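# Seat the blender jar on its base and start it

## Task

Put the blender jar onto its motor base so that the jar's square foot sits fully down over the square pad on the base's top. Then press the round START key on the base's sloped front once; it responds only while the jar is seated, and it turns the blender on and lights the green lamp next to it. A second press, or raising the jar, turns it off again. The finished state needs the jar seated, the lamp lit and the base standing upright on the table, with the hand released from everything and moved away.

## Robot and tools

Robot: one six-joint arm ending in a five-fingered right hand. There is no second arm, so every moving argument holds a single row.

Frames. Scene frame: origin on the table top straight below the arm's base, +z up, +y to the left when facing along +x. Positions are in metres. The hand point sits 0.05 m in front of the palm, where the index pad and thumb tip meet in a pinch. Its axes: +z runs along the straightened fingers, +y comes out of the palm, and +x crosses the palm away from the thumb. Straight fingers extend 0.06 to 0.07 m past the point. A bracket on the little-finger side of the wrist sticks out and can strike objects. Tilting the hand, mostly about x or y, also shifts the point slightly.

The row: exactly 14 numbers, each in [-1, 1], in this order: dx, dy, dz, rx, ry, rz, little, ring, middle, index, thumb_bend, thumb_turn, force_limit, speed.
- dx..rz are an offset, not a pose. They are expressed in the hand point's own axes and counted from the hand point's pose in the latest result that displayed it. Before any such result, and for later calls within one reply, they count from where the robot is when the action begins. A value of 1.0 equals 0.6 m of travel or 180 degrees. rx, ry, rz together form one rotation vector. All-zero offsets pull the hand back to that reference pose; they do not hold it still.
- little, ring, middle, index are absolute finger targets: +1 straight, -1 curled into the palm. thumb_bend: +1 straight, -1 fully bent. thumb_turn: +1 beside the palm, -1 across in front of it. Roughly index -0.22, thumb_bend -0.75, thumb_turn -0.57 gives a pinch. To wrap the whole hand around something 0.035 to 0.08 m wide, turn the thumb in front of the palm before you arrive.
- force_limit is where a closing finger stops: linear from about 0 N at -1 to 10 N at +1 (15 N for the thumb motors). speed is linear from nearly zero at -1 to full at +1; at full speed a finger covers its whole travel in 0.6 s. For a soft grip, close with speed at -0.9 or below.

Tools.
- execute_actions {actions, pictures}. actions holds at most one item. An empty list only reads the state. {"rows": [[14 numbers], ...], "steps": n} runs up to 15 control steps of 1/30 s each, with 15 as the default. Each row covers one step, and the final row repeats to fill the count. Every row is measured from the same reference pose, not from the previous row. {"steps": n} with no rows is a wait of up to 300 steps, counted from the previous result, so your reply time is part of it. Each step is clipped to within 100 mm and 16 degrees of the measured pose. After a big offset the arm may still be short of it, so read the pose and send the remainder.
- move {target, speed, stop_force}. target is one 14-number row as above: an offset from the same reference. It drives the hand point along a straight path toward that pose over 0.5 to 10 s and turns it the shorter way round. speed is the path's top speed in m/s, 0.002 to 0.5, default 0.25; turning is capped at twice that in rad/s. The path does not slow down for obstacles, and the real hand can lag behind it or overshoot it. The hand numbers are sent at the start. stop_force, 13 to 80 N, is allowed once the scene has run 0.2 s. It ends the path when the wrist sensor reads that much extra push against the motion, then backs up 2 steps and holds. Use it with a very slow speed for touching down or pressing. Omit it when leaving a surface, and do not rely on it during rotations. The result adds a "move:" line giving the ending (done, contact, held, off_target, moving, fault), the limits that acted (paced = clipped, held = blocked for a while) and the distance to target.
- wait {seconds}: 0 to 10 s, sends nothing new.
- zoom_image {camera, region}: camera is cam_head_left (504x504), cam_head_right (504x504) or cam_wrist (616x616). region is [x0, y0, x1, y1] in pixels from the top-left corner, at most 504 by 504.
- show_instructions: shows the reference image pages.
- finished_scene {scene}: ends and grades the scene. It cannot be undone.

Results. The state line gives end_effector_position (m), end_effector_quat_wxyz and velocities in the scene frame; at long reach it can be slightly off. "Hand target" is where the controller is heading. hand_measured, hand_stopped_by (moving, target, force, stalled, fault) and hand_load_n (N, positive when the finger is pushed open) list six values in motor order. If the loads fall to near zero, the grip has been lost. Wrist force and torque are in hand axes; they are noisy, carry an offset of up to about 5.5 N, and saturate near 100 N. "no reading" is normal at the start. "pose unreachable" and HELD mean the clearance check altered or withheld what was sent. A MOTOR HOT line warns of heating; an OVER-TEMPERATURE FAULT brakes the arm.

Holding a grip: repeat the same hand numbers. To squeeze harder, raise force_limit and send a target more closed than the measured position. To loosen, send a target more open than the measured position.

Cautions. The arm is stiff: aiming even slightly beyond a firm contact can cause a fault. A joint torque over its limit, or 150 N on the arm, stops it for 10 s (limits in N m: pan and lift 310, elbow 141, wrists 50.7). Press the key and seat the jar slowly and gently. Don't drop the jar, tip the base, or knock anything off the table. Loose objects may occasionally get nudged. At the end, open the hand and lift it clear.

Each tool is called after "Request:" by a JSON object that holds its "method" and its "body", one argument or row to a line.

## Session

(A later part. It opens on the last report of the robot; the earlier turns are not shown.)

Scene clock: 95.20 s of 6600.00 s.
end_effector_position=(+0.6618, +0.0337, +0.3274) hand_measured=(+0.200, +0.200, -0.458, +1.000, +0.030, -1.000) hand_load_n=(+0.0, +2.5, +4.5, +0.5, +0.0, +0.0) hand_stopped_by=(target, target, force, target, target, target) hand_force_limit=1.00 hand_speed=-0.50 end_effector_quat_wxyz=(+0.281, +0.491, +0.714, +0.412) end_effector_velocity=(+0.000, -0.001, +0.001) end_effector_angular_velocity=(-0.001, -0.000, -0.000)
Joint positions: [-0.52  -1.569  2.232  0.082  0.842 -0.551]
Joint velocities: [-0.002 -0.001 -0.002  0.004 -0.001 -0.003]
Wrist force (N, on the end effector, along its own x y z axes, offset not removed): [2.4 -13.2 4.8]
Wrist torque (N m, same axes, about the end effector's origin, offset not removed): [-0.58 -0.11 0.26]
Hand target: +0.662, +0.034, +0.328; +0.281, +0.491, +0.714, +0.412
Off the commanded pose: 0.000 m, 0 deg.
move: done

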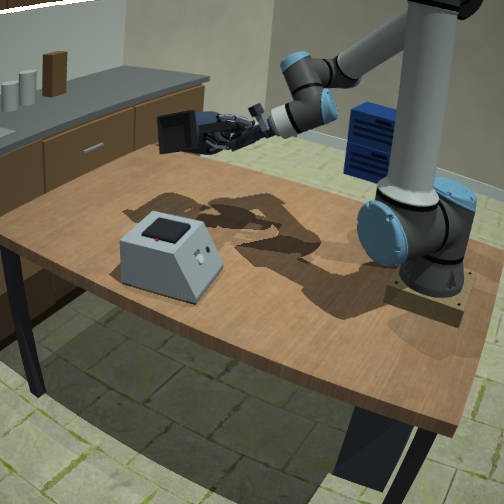

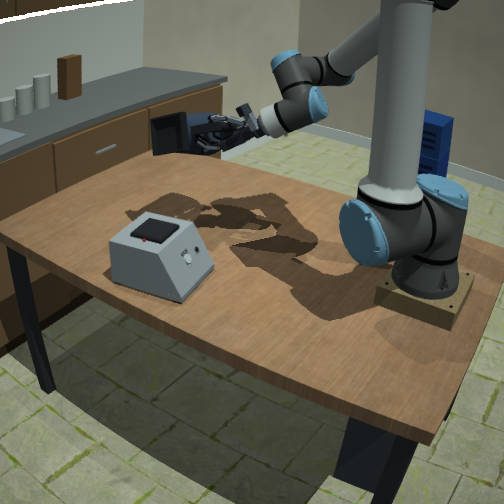

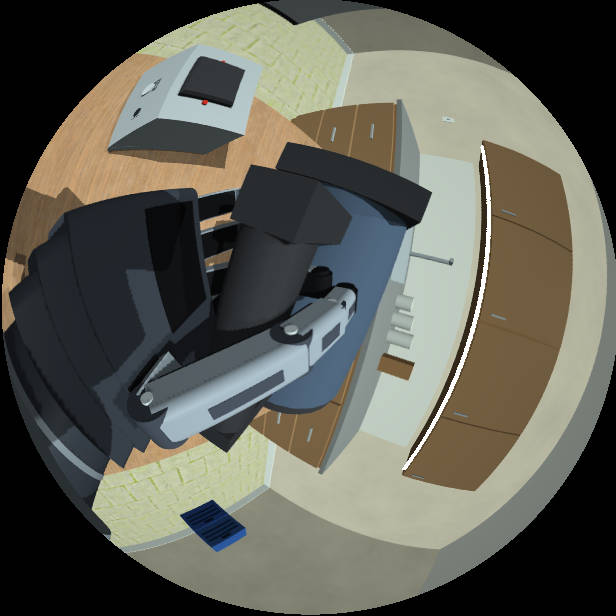

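Request:
{"method": "move", "body": {
  "target": [0,0,0,0,0,0,0.2,0.2,-1,-1,0.03,-1,1,-0.5]
}}

Request:
{"method": "move", "body": {
  "target": [0,0,0,0,0,0,0.2,0.2,-1,-1,-1,-1,1,-0.5]
}}

Request:
{"method": "move", "body": {
  "target": [0,0,0,-0.13,-0.13,-0.487,0.2,0.2,-1,-1,-1,-1,1,-0.5],
  "speed": 0.15
}}

Scene clock: 103.20 s of 6600.00 s.
end_effector_position=(+0.6618, +0.0337, +0.3274) hand_measured=(+0.200, +0.200, -0.470, -0.640, +0.032, -1.000) hand_load_n=(+0.0, +3.5, +6.0, +10.0, +2.0, +1.0) hand_stopped_by=(target, target, force, force, target, target) hand_force_limit=1.00 hand_speed=-0.50 end_effector_quat_wxyz=(+0.281, +0.491, +0.714, +0.412) end_effector_velocity=(+0.001, -0.000, +0.001) end_effector_angular_velocity=(-0.001, -0.001, +0.000)
Joint positions: [-0.52  -1.569  2.232  0.082  0.842 -0.55 ]
Joint velocities: [-0.     0.    -0.001  0.     0.    -0.001]
Wrist force (N, on the end effector, along its own x y z axes, offset not removed): [6.7 -5.7 5.2]
Wrist torque (N m, same axes, about the end effector's origin, offset not removed): [0.63 -1.17 0.80]
Hand target: +0.662, +0.034, +0.327; +0.281, +0.491, +0.714, +0.412
Off the commanded pose: 0.000 m, 0 deg.
After step 90, 2.73 s passed at rest.
move: done

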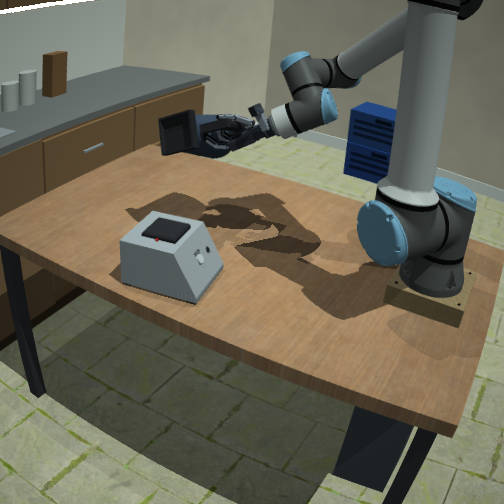

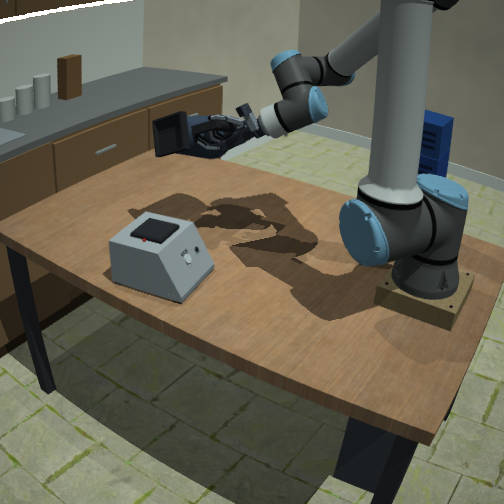

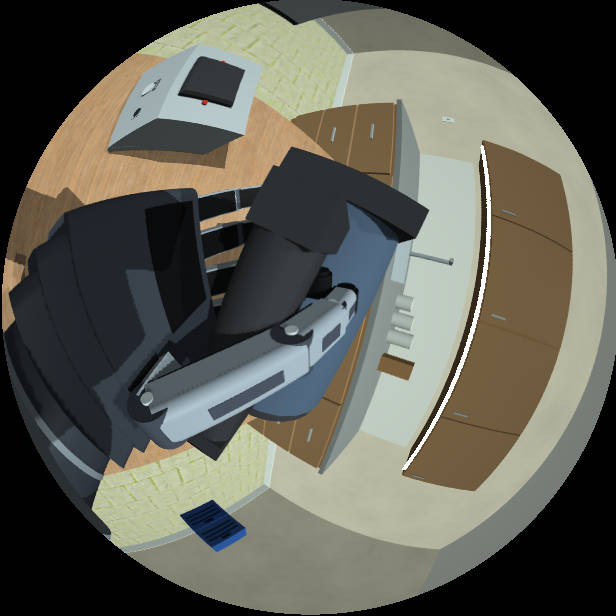

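Scene clock: 103.73 s of 6600.00 s.
end_effector_position=(+0.6618, +0.0337, +0.3274) hand_measured=(+0.200, +0.200, -0.470, -0.640, -0.066, -1.000) hand_load_n=(+0.0, +4.5, +7.0, +10.0, +14.5, +2.0) hand_stopped_by=(target, target, force, force, force, target) hand_force_limit=1.00 hand_speed=-0.50 end_effector_quat_wxyz=(+0.281, +0.491, +0.714, +0.412) end_effector_velocity=(+0.000, -0.000, -0.000) end_effector_angular_velocity=(+0.000, +0.000, +0.000)
Joint positions: [-0.52  -1.569  2.232  0.082  0.842 -0.55 ]
Joint velocities: [ 0.     0.001 -0.    -0.    -0.    -0.   ]
Wrist force (N, on the end effector, along its own x y z axes, offset not removed): [-1.3 -6.7 4.0]
Wrist torque (N m, same axes, about the end effector's origin, offset not removed): [0.45 0.17 0.26]
Hand target: +0.662, +0.034, +0.327; +0.281, +0.491, +0.714, +0.412
Off the commanded pose: 0.000 m, 0 deg.
move: done

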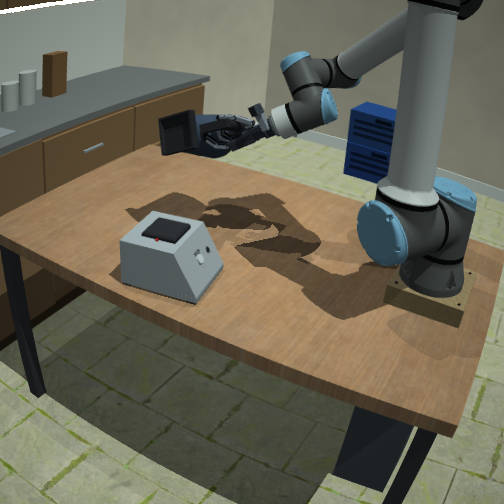

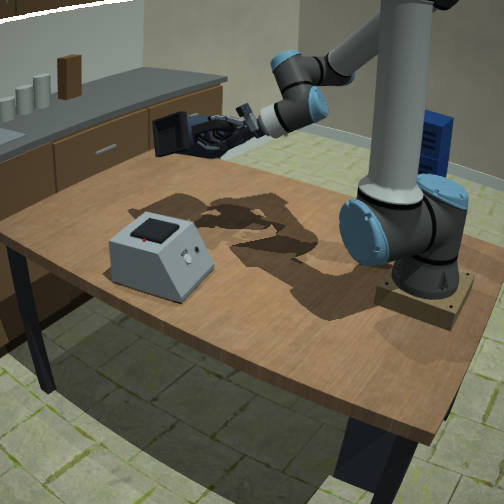

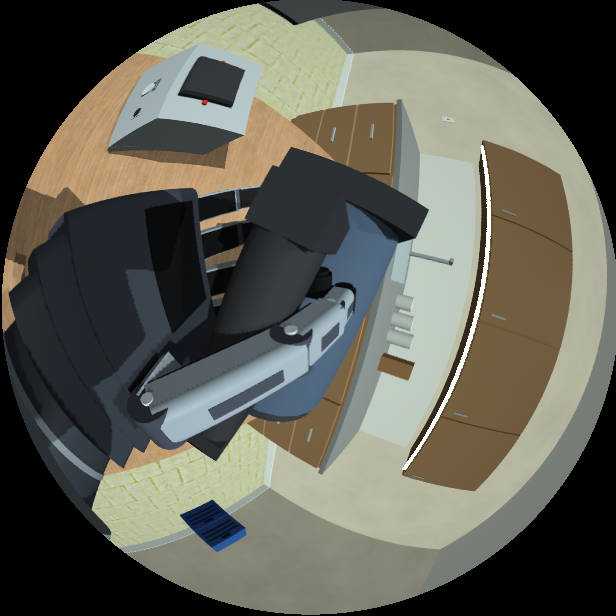

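Scene clock: 109.60 s of 6600.00 s.
end_effector_position=(+0.6616, +0.0337, +0.3273) hand_measured=(+0.200, +0.200, -0.470, -0.642, -0.066, -1.000) hand_load_n=(+0.0, +0.0, +5.5, +4.5, +13.0, +2.0) hand_stopped_by=(target, target, force, force, force, target) hand_force_limit=1.00 hand_speed=-0.50 end_effector_quat_wxyz=(+0.693, -0.128, +0.697, +0.131) end_effector_velocity=(+0.000, -0.000, -0.000) end_effector_angular_velocity=(-0.008, -0.006, +0.003)
Joint positions: [-0.667 -1.504  2.356 -0.834  0.542 -1.584]
Joint velocities: [-0.001  0.001 -0.    -0.006 -0.003 -0.005]
Wrist force (N, on the end effector, along its own x y z axes, offset not removed): [12.8 -2.8 -2.4]
Wrist torque (N m, same axes, about the end effector's origin, offset not removed): [-0.24 -0.71 0.15]
Hand target: +0.662, +0.034, +0.327; +0.693, -0.128, +0.697, +0.131
Off the commanded pose: 0.000 m, 0 deg.
move: done

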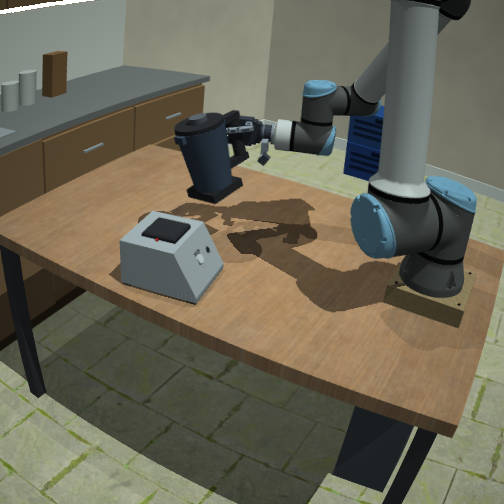

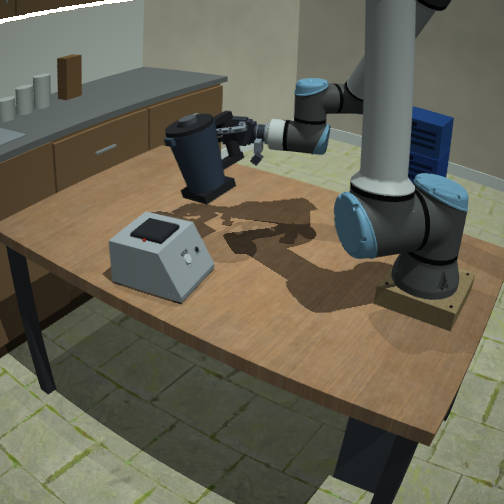

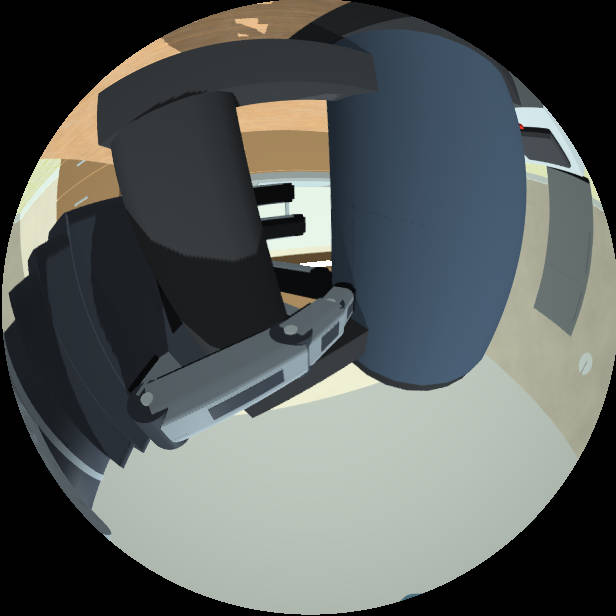

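Request:
{"method": "move", "body": {
  "target": [0.2,-0.1,0,0,0,0,0.2,0.2,-1,-1,-1,-1,1,-0.5],
  "speed": 0.1
}}

Request:
{"method": "move", "body": {
  "target": [0.108,0,0,0,0,0,0.2,0.2,-1,-1,-1,-1,1,-0.5],
  "speed": 0.025,
  "stop_force": 30
}}

Scene clock: 114.03 s of 6600.00 s.
end_effector_position=(+0.6821, -0.0218, +0.2071) hand_measured=(+0.200, +0.200, -0.470, -0.642, -0.066, -1.000) hand_load_n=(+0.0, +0.0, +5.5, +4.5, +13.5, +2.0) hand_stopped_by=(target, target, force, force, force, target) hand_force_limit=1.00 hand_speed=-0.50 end_effector_quat_wxyz=(+0.693, -0.128, +0.697, +0.131) end_effector_velocity=(+0.000, -0.001, -0.002) end_effector_angular_velocity=(+0.001, -0.000, +0.000)
Joint positions: [-0.736 -1.223  2.345 -1.101  0.473 -1.587]
Joint velocities: [-0.001  0.005 -0.    -0.006 -0.001  0.002]
Wrist force (N, on the end effector, along its own x y z axes, offset not removed): [16.4 -4.2 -4.1]
Wrist torque (N m, same axes, about the end effector's origin, offset not removed): [-0.36 -0.95 0.19]
Hand target: +0.682, -0.022, +0.207; +0.693, -0.128, +0.697, +0.131
Off the commanded pose: 0.000 m, 0 deg.
move: done

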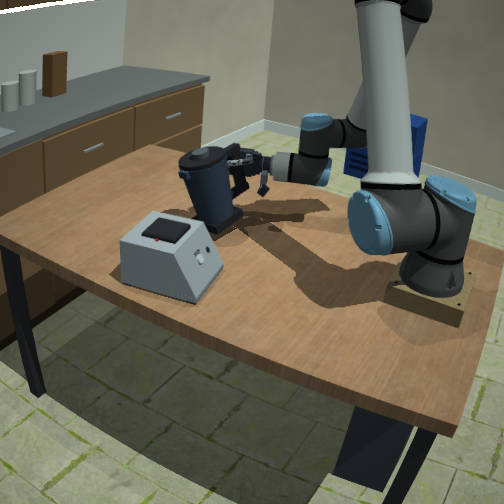

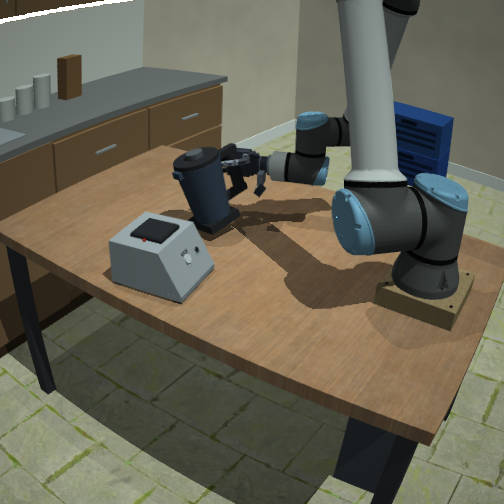

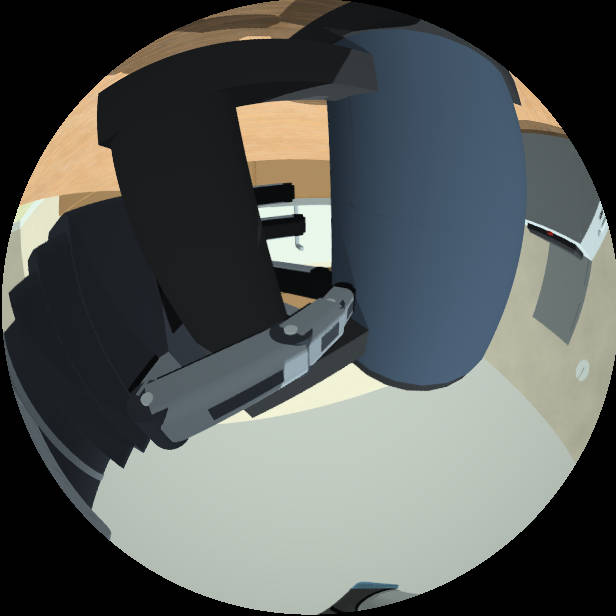

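Scene clock: 116.97 s of 6600.00 s.
end_effector_position=(+0.6816, -0.0216, +0.1425) hand_measured=(+0.200, +0.200, -0.470, -0.642, -0.066, -1.000) hand_load_n=(+0.0, +0.0, +6.0, +0.0, +13.5, +1.5) hand_stopped_by=(target, target, force, force, force, target) hand_force_limit=1.00 hand_speed=-0.50 end_effector_quat_wxyz=(+0.693, -0.128, +0.697, +0.131) end_effector_velocity=(-0.001, +0.001, -0.002) end_effector_angular_velocity=(+0.001, +0.001, +0.000)
Joint positions: [-0.737 -1.085  2.354 -1.247  0.472 -1.587]
Joint velocities: [ 0.     0.004  0.002 -0.004 -0.     0.   ]
Wrist force (N, on the end effector, along its own x y z axes, offset not removed): [2.0 -6.5 0.4]
Wrist torque (N m, same axes, about the end effector's origin, offset not removed): [-1.02 -0.28 0.17]
Hand target: +0.682, -0.022, +0.142; +0.693, -0.128, +0.697, +0.131
Off the commanded pose: 0.000 m, 0 deg.
move: done

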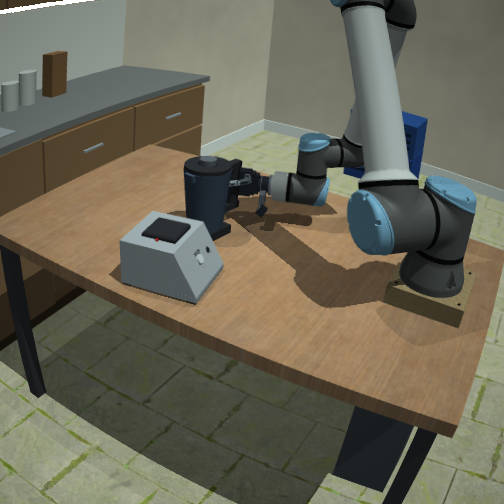

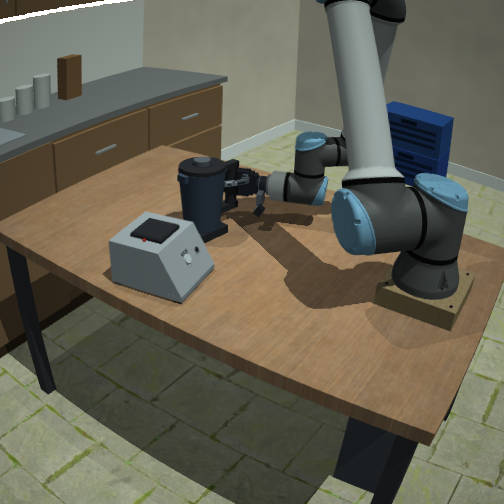

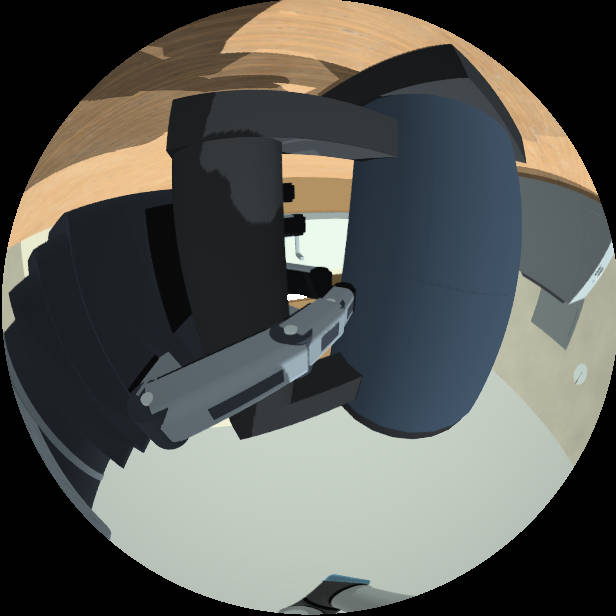

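Upright. Regrip (little, ring, index), then lift.

Request:
{"method": "move", "body": {
  "target": [0,0,0,0,0,0,-1,-1,-1,-0.98,-1,-1,1,-0.5]
}}

Request:
{"method": "move", "body": {
  "target": [-0.28,0,0,0,0,0,-1,-1,-1,-0.98,-1,-1,1,-0.5],
  "speed": 0.12
}}

Request:
{"method": "zoom_image", "body": {
  "camera": "cam_head_left",
  "region": [100, 130, 280, 310]
}}

Scene clock: 121.33 s of 6600.00 s.
end_effector_position=(+0.6816, -0.0216, +0.1425) hand_measured=(-0.814, -0.788, -0.470, -0.782, -0.066, -1.000) hand_load_n=(+11.5, +10.0, +4.0, +6.5, +13.0, +1.5) hand_stopped_by=(force, force, force, force, force, target) hand_force_limit=1.00 hand_speed=-0.50 end_effector_quat_wxyz=(+0.693, -0.128, +0.697, +0.131) end_effector_velocity=(-0.001, +0.001, -0.000) end_effector_angular_velocity=(+0.001, +0.001, +0.001)
Joint positions: [-0.737 -1.085  2.354 -1.247  0.472 -1.587]
Joint velocities: [ 0.     0.     0.001  0.    -0.001 -0.   ]
Wrist force (N, on the end effector, along its own x y z axes, offset not removed): [1.0 -3.2 0.5]
Wrist torque (N m, same axes, about the end effector's origin, offset not removed): [-0.94 -1.17 0.95]
Hand target: +0.682, -0.022, +0.142; +0.693, -0.128, +0.697, +0.131
Off the commanded pose: 0.000 m, 0 deg.
move: done

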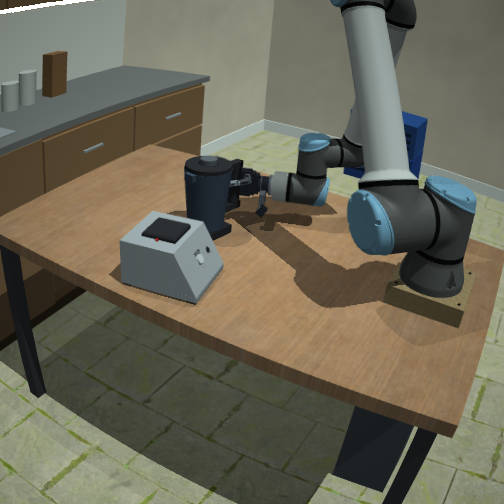

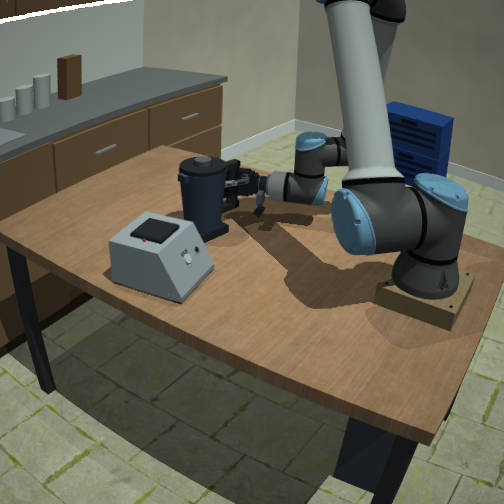

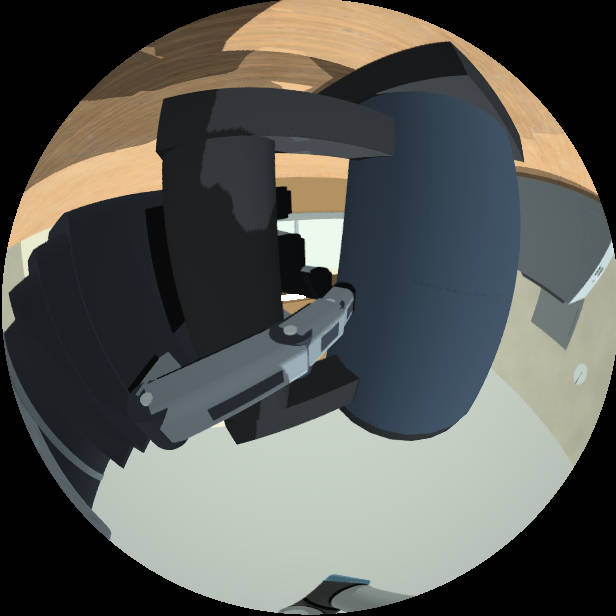

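Scene clock: 123.23 s of 6600.00 s.
end_effector_position=(+0.6829, -0.0220, +0.3103) hand_measured=(-0.814, -0.790, -0.470, -0.782, -0.066, -1.000) hand_load_n=(+0.0, +0.0, +5.5, +15.0, +12.5, -1.5) hand_stopped_by=(force, force, force, force, force, target) hand_force_limit=1.00 hand_speed=-0.50 end_effector_quat_wxyz=(+0.693, -0.128, +0.697, +0.131) end_effector_velocity=(+0.001, -0.001, +0.002) end_effector_angular_velocity=(-0.001, +0.000, -0.001)
Joint positions: [-0.734 -1.416  2.298 -0.861  0.475 -1.587]
Joint velocities: [-0.001 -0.002 -0.003  0.007  0.    -0.002]
Wrist force (N, on the end effector, along its own x y z axes, offset not removed): [8.4 -7.8 0.6]
Wrist torque (N m, same axes, about the end effector's origin, offset not removed): [-1.37 -0.06 -0.27]
Hand target: +0.683, -0.022, +0.310; +0.693, -0.128, +0.697, +0.131
Off the commanded pose: 0.000 m, 0 deg.
move: done

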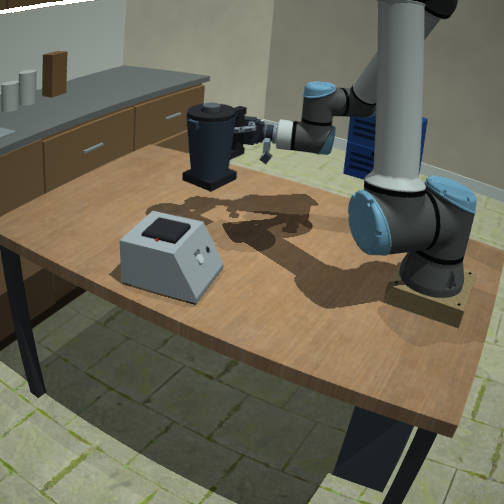

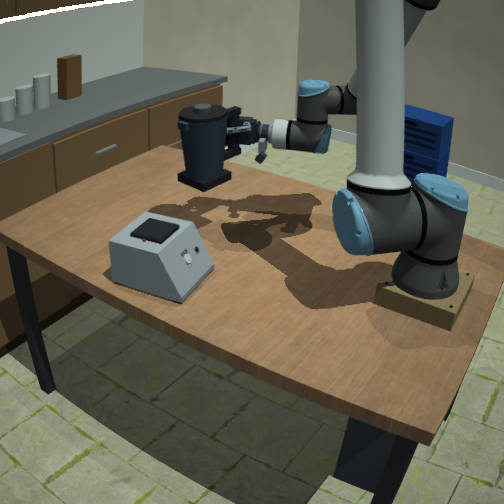

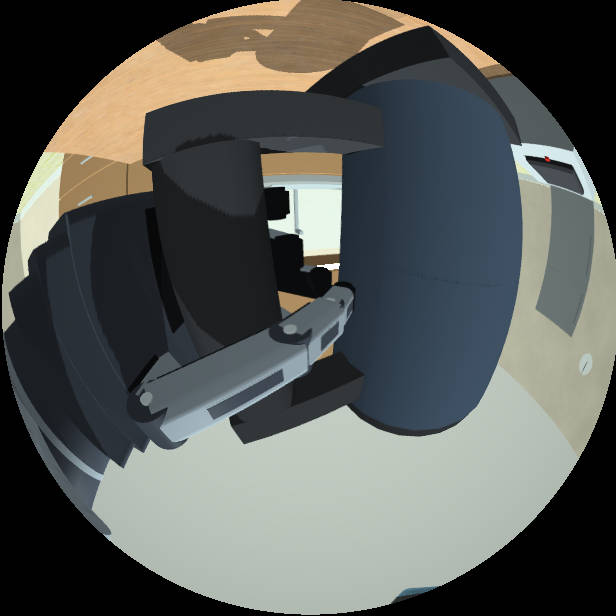

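Region (100, 130, 280, 310) of cam_head_left's 504x504 image, scaled by 2.800, with more detail than that image has.

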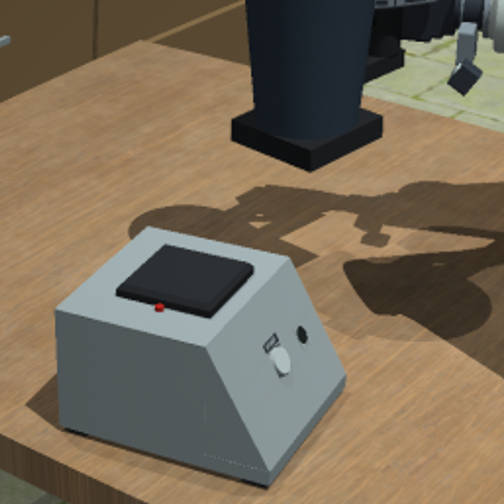

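Request:
{"method": "move", "body": {
  "target": [0.28,0,0,0,0,0,-1,-1,-1,-0.98,-1,-1,1,-0.5],
  "speed": 0.05,
  "stop_force": 30
}}

Request:
{"method": "move", "body": {
  "target": [0,0,0,0,0,0,0.3,0.3,0.3,0.3,0.2,-1,1,-0.3]
}}

Request:
{"method": "move", "body": {
  "target": [0,0,0,0,0,0,-1,-1,0.3,-1,0.2,-1,1,-0.5]
}}

Request:
{"method": "move", "body": {
  "target": [0,0,0,0,0,0,-0.98,-0.98,0.3,-0.98,-1,-1,1,-0.5]
}}

Scene clock: 131.10 s of 6600.00 s.
end_effector_position=(+0.6816, -0.0216, +0.1425) hand_measured=(-0.814, -0.788, -0.470, -0.782, -0.066, -1.000) hand_load_n=(+10.0, +7.0, +5.5, +4.0, +10.0, +6.0) hand_stopped_by=(force, force, force, force, force, target) hand_force_limit=1.00 hand_speed=-0.50 end_effector_quat_wxyz=(+0.693, -0.128, +0.697, +0.131) end_effector_velocity=(-0.001, +0.001, -0.002) end_effector_angular_velocity=(+0.001, +0.000, -0.000)
Joint positions: [-0.737 -1.085  2.354 -1.247  0.472 -1.587]
Joint velocities: [ 0.     0.003  0.002 -0.005  0.     0.001]
Wrist force (N, on the end effector, along its own x y z axes, offset not removed): [-12.5 -8.3 0.9]
Wrist torque (N m, same axes, about the end effector's origin, offset not removed): [-0.82 -0.62 1.58]
Hand target: +0.682, -0.022, +0.142; +0.693, -0.128, +0.697, +0.131
Off the commanded pose: 0.000 m, 0 deg.
After step 90, 1.10 s passed at rest.
move: done

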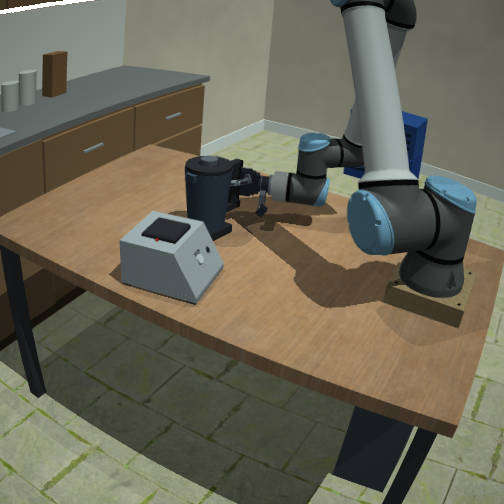

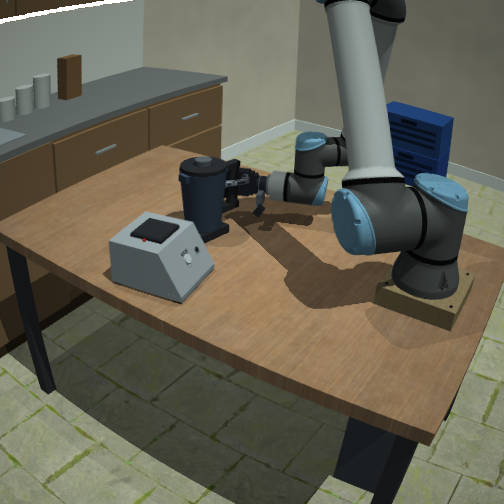

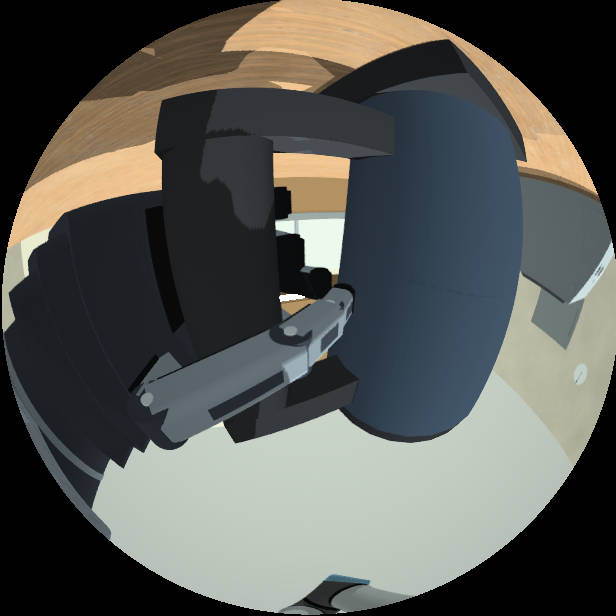

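Scene clock: 132.33 s of 6600.00 s.
end_effector_position=(+0.6816, -0.0216, +0.1425) hand_measured=(+0.300, +0.300, +0.300, +0.300, +0.196, -1.000) hand_load_n=(+0.0, +0.0, +0.0, +0.0, -2.0, -1.0) hand_stopped_by=(target, target, target, target, target, target) hand_force_limit=1.00 hand_speed=-0.30 end_effector_quat_wxyz=(+0.693, -0.128, +0.697, +0.131) end_effector_velocity=(-0.000, +0.000, -0.000) end_effector_angular_velocity=(+0.000, +0.000, -0.000)
Joint positions: [-0.737 -1.085  2.354 -1.247  0.472 -1.587]
Joint velocities: [-0.  0.  0. -0.  0. -0.]
Wrist force (N, on the end effector, along its own x y z axes, offset not removed): [-0.4 0.1 -2.3]
Wrist torque (N m, same axes, about the end effector's origin, offset not removed): [0.41 0.38 0.34]
Hand target: +0.682, -0.022, +0.142; +0.693, -0.128, +0.697, +0.131
Off the commanded pose: 0.000 m, 0 deg.
move: done

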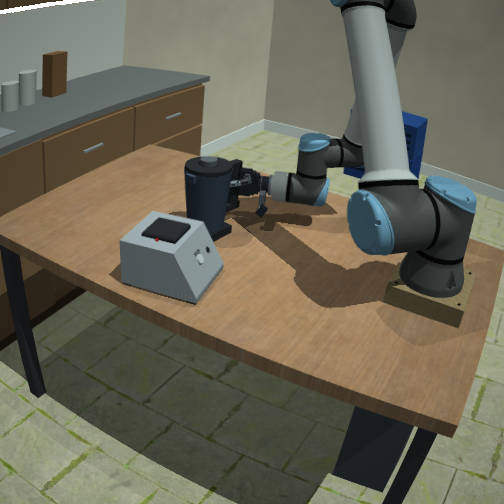

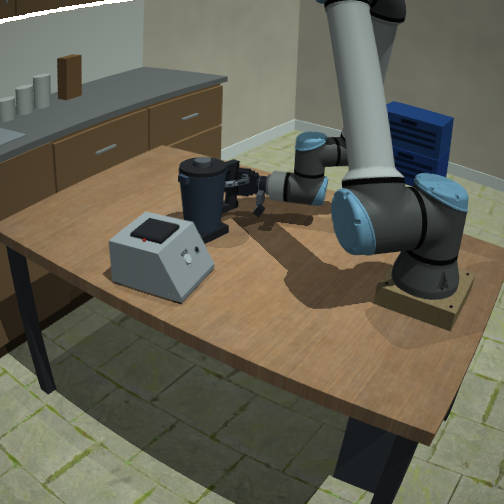

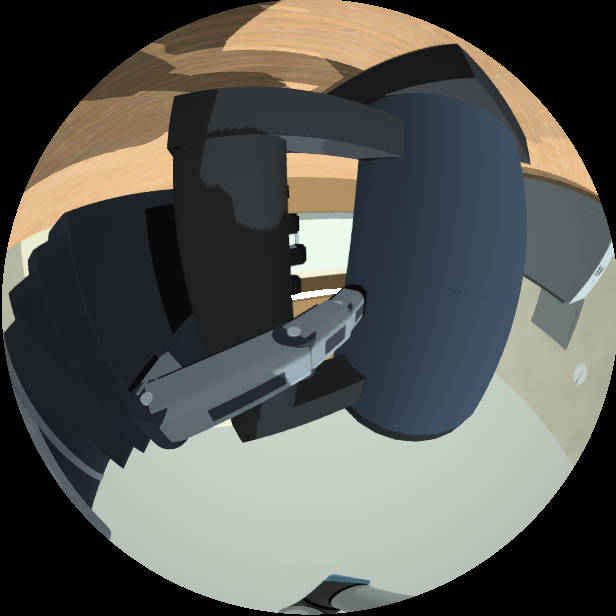

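Scene clock: 133.90 s of 6600.00 s.
end_effector_position=(+0.6816, -0.0216, +0.1425) hand_measured=(-0.776, -0.744, +0.300, -0.744, +0.196, -1.000) hand_load_n=(+11.0, +10.0, +0.0, +9.0, -2.5, -0.5) hand_stopped_by=(force, force, target, force, target, target) hand_force_limit=1.00 hand_speed=-0.50 end_effector_quat_wxyz=(+0.693, -0.128, +0.697, +0.131) end_effector_velocity=(-0.000, +0.000, -0.000) end_effector_angular_velocity=(+0.001, +0.001, +0.000)
Joint positions: [-0.737 -1.085  2.354 -1.247  0.472 -1.587]
Joint velocities: [ 0.     0.001  0.     0.    -0.     0.   ]
Wrist force (N, on the end effector, along its own x y z axes, offset not removed): [-1.3 2.5 1.0]
Wrist torque (N m, same axes, about the end effector's origin, offset not removed): [-0.09 -0.69 0.94]
Hand target: +0.682, -0.022, +0.142; +0.693, -0.128, +0.697, +0.131
Off the commanded pose: 0.000 m, 0 deg.
move: done

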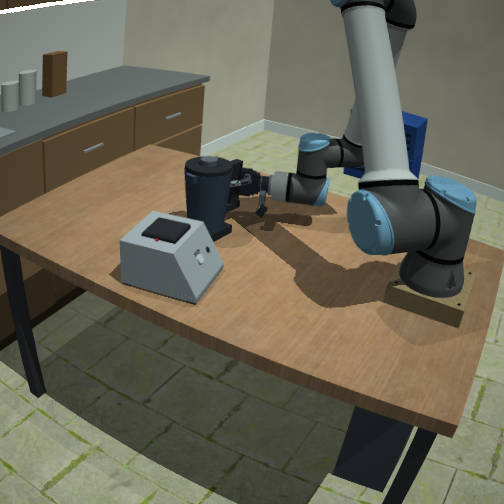

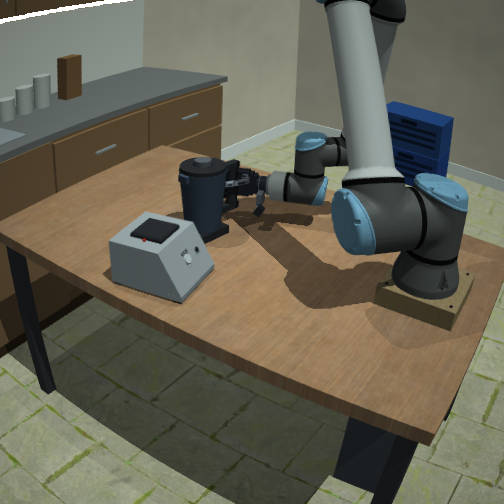

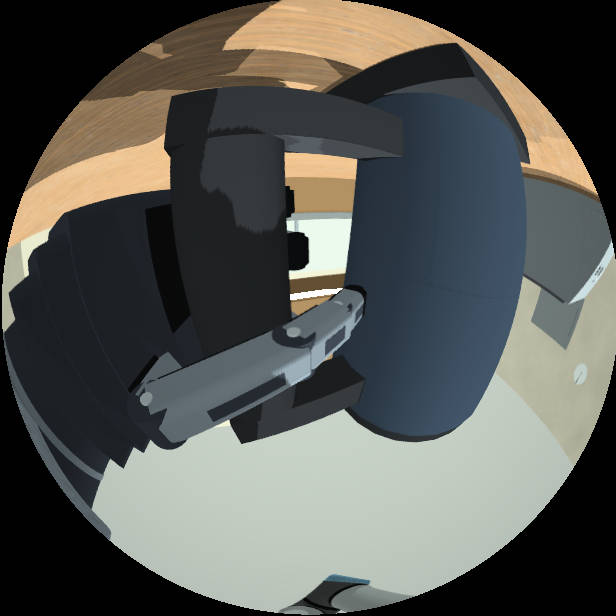

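Scene clock: 135.13 s of 6600.00 s.
end_effector_position=(+0.6816, -0.0216, +0.1425) hand_measured=(-0.776, -0.748, +0.300, -0.748, -0.266, -1.000) hand_load_n=(+1.0, +0.0, +0.0, -0.5, +15.5, +0.0) hand_stopped_by=(force, force, target, force, force, target) hand_force_limit=1.00 hand_speed=-0.50 end_effector_quat_wxyz=(+0.693, -0.128, +0.697, +0.131) end_effector_velocity=(-0.000, +0.000, +0.000) end_effector_angular_velocity=(+0.000, +0.000, +0.000)
Joint positions: [-0.737 -1.085  2.354 -1.247  0.472 -1.587]
Joint velocities: [ 0. -0.  0.  0. -0.  0.]
Wrist force (N, on the end effector, along its own x y z axes, offset not removed): [2.1 -1.3 -5.2]
Wrist torque (N m, same axes, about the end effector's origin, offset not removed): [-0.08 -0.15 0.26]
Hand target: +0.682, -0.022, +0.142; +0.693, -0.128, +0.697, +0.131
Off the commanded pose: 0.000 m, 0 deg.
move: done

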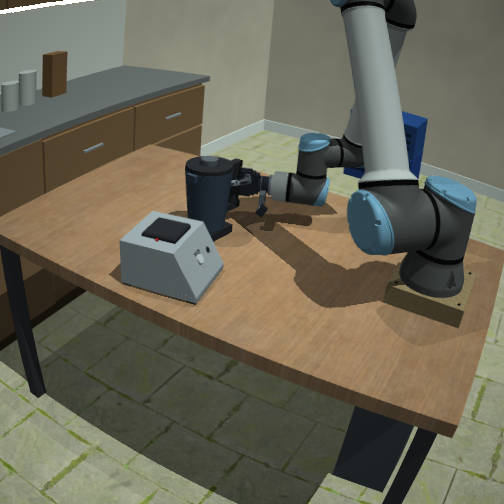

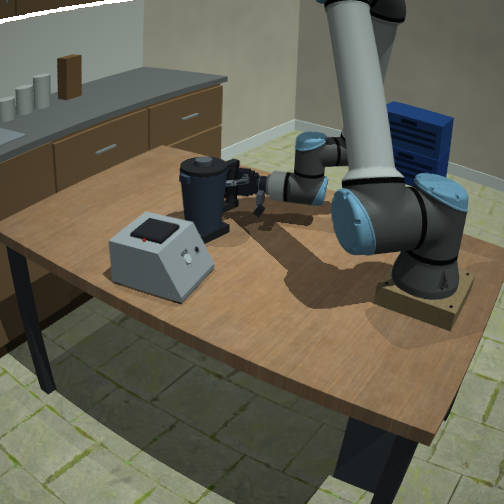

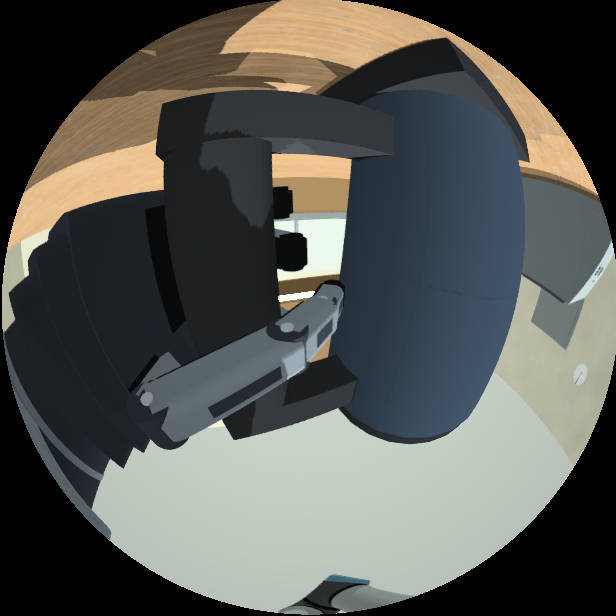

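Handle isn't against the palm; move palm toward it and retighten.

Request:
{"method": "move", "body": {
  "target": [0,0.012,0,0,0,0,-1,-1,0.3,-1,-0.98,-1,1,-0.7],
  "speed": 0.01
}}

Request:
{"method": "move", "body": {
  "target": [0,0,0,0,0,0,-0.98,-0.98,0.3,-0.98,-1,-1,1,-0.5]
}}

Scene clock: 138.00 s of 6600.00 s.
end_effector_position=(+0.6791, -0.0150, +0.1425) hand_measured=(-0.884, -0.860, +0.300, -0.774, -0.266, -1.000) hand_load_n=(+9.0, +9.5, +0.0, +9.5, +10.0, +0.0) hand_stopped_by=(force, force, target, force, force, target) hand_force_limit=1.00 hand_speed=-0.70 end_effector_quat_wxyz=(+0.693, -0.128, +0.697, +0.131) end_effector_velocity=(-0.001, +0.002, +0.000) end_effector_angular_velocity=(+0.000, +0.000, -0.000)
Joint positions: [-0.73  -1.089  2.363 -1.253  0.479 -1.587]
Joint velocities: [ 0.002 -0.001  0.003 -0.002  0.002  0.   ]
Wrist force (N, on the end effector, along its own x y z axes, offset not removed): [-7.6 -4.2 2.6]
Wrist torque (N m, same axes, about the end effector's origin, offset not removed): [-0.41 -0.23 0.48]
Hand target: +0.679, -0.015, +0.143; +0.693, -0.128, +0.697, +0.131
Off the commanded pose: 0.000 m, 0 deg.
move: done

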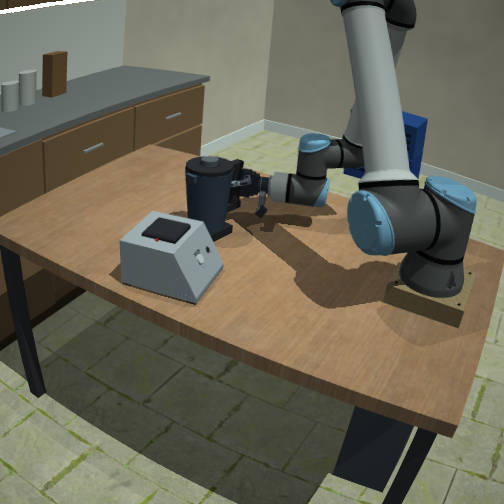

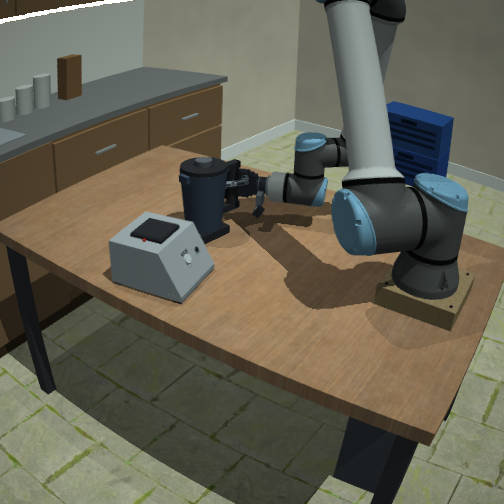

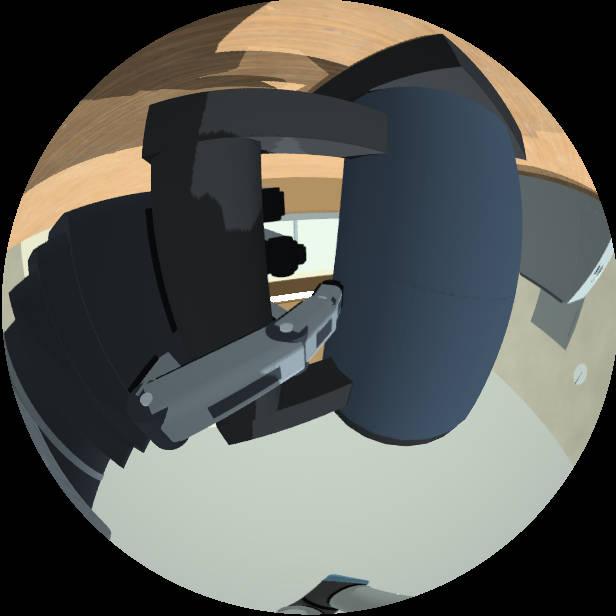

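Scene clock: 138.50 s of 6600.00 s.
end_effector_position=(+0.6791, -0.0149, +0.1425) hand_measured=(-0.892, -0.864, +0.300, -0.778, -0.296, -1.000) hand_load_n=(+11.0, +11.0, +0.0, +10.5, +15.0, +0.0) hand_stopped_by=(force, force, target, force, force, target) hand_force_limit=1.00 hand_speed=-0.50 end_effector_quat_wxyz=(+0.693, -0.128, +0.697, +0.131) end_effector_velocity=(+0.001, -0.001, -0.000) end_effector_angular_velocity=(-0.001, -0.001, +0.000)
Joint positions: [-0.73  -1.089  2.363 -1.253  0.479 -1.587]
Joint velocities: [ 0.     0.001 -0.002  0.    -0.    -0.001]
Wrist force (N, on the end effector, along its own x y z axes, offset not removed): [1.3 -2.0 1.4]
Wrist torque (N m, same axes, about the end effector's origin, offset not removed): [-0.48 -1.55 0.98]
Hand target: +0.679, -0.015, +0.143; +0.693, -0.128, +0.697, +0.131
Off the commanded pose: 0.000 m, 0 deg.
move: done

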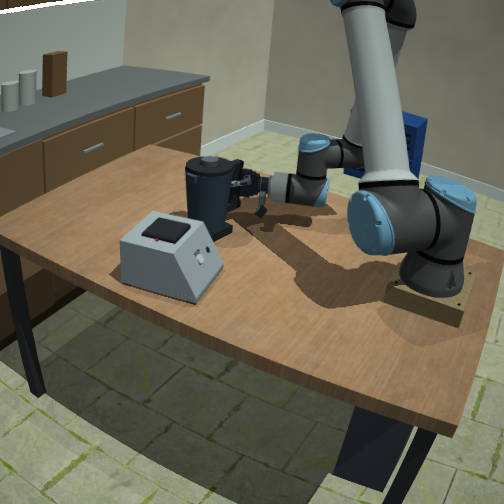

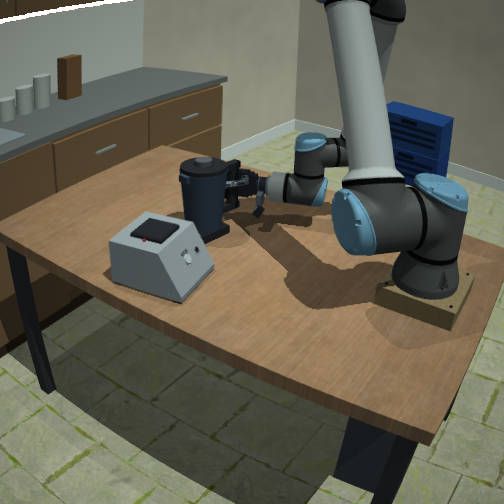

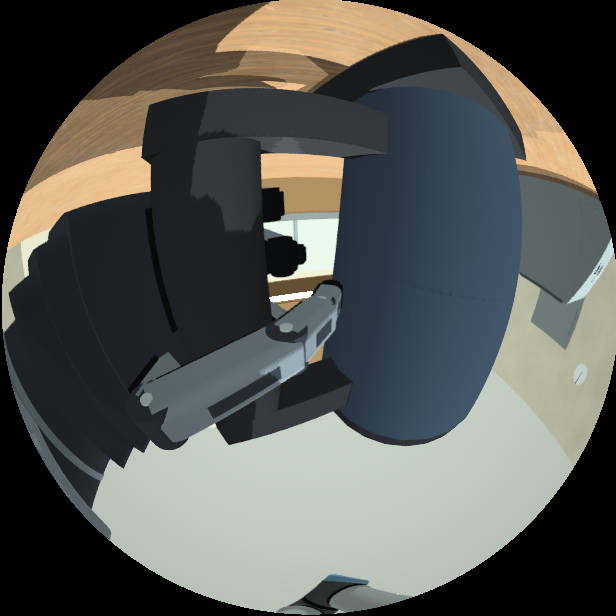

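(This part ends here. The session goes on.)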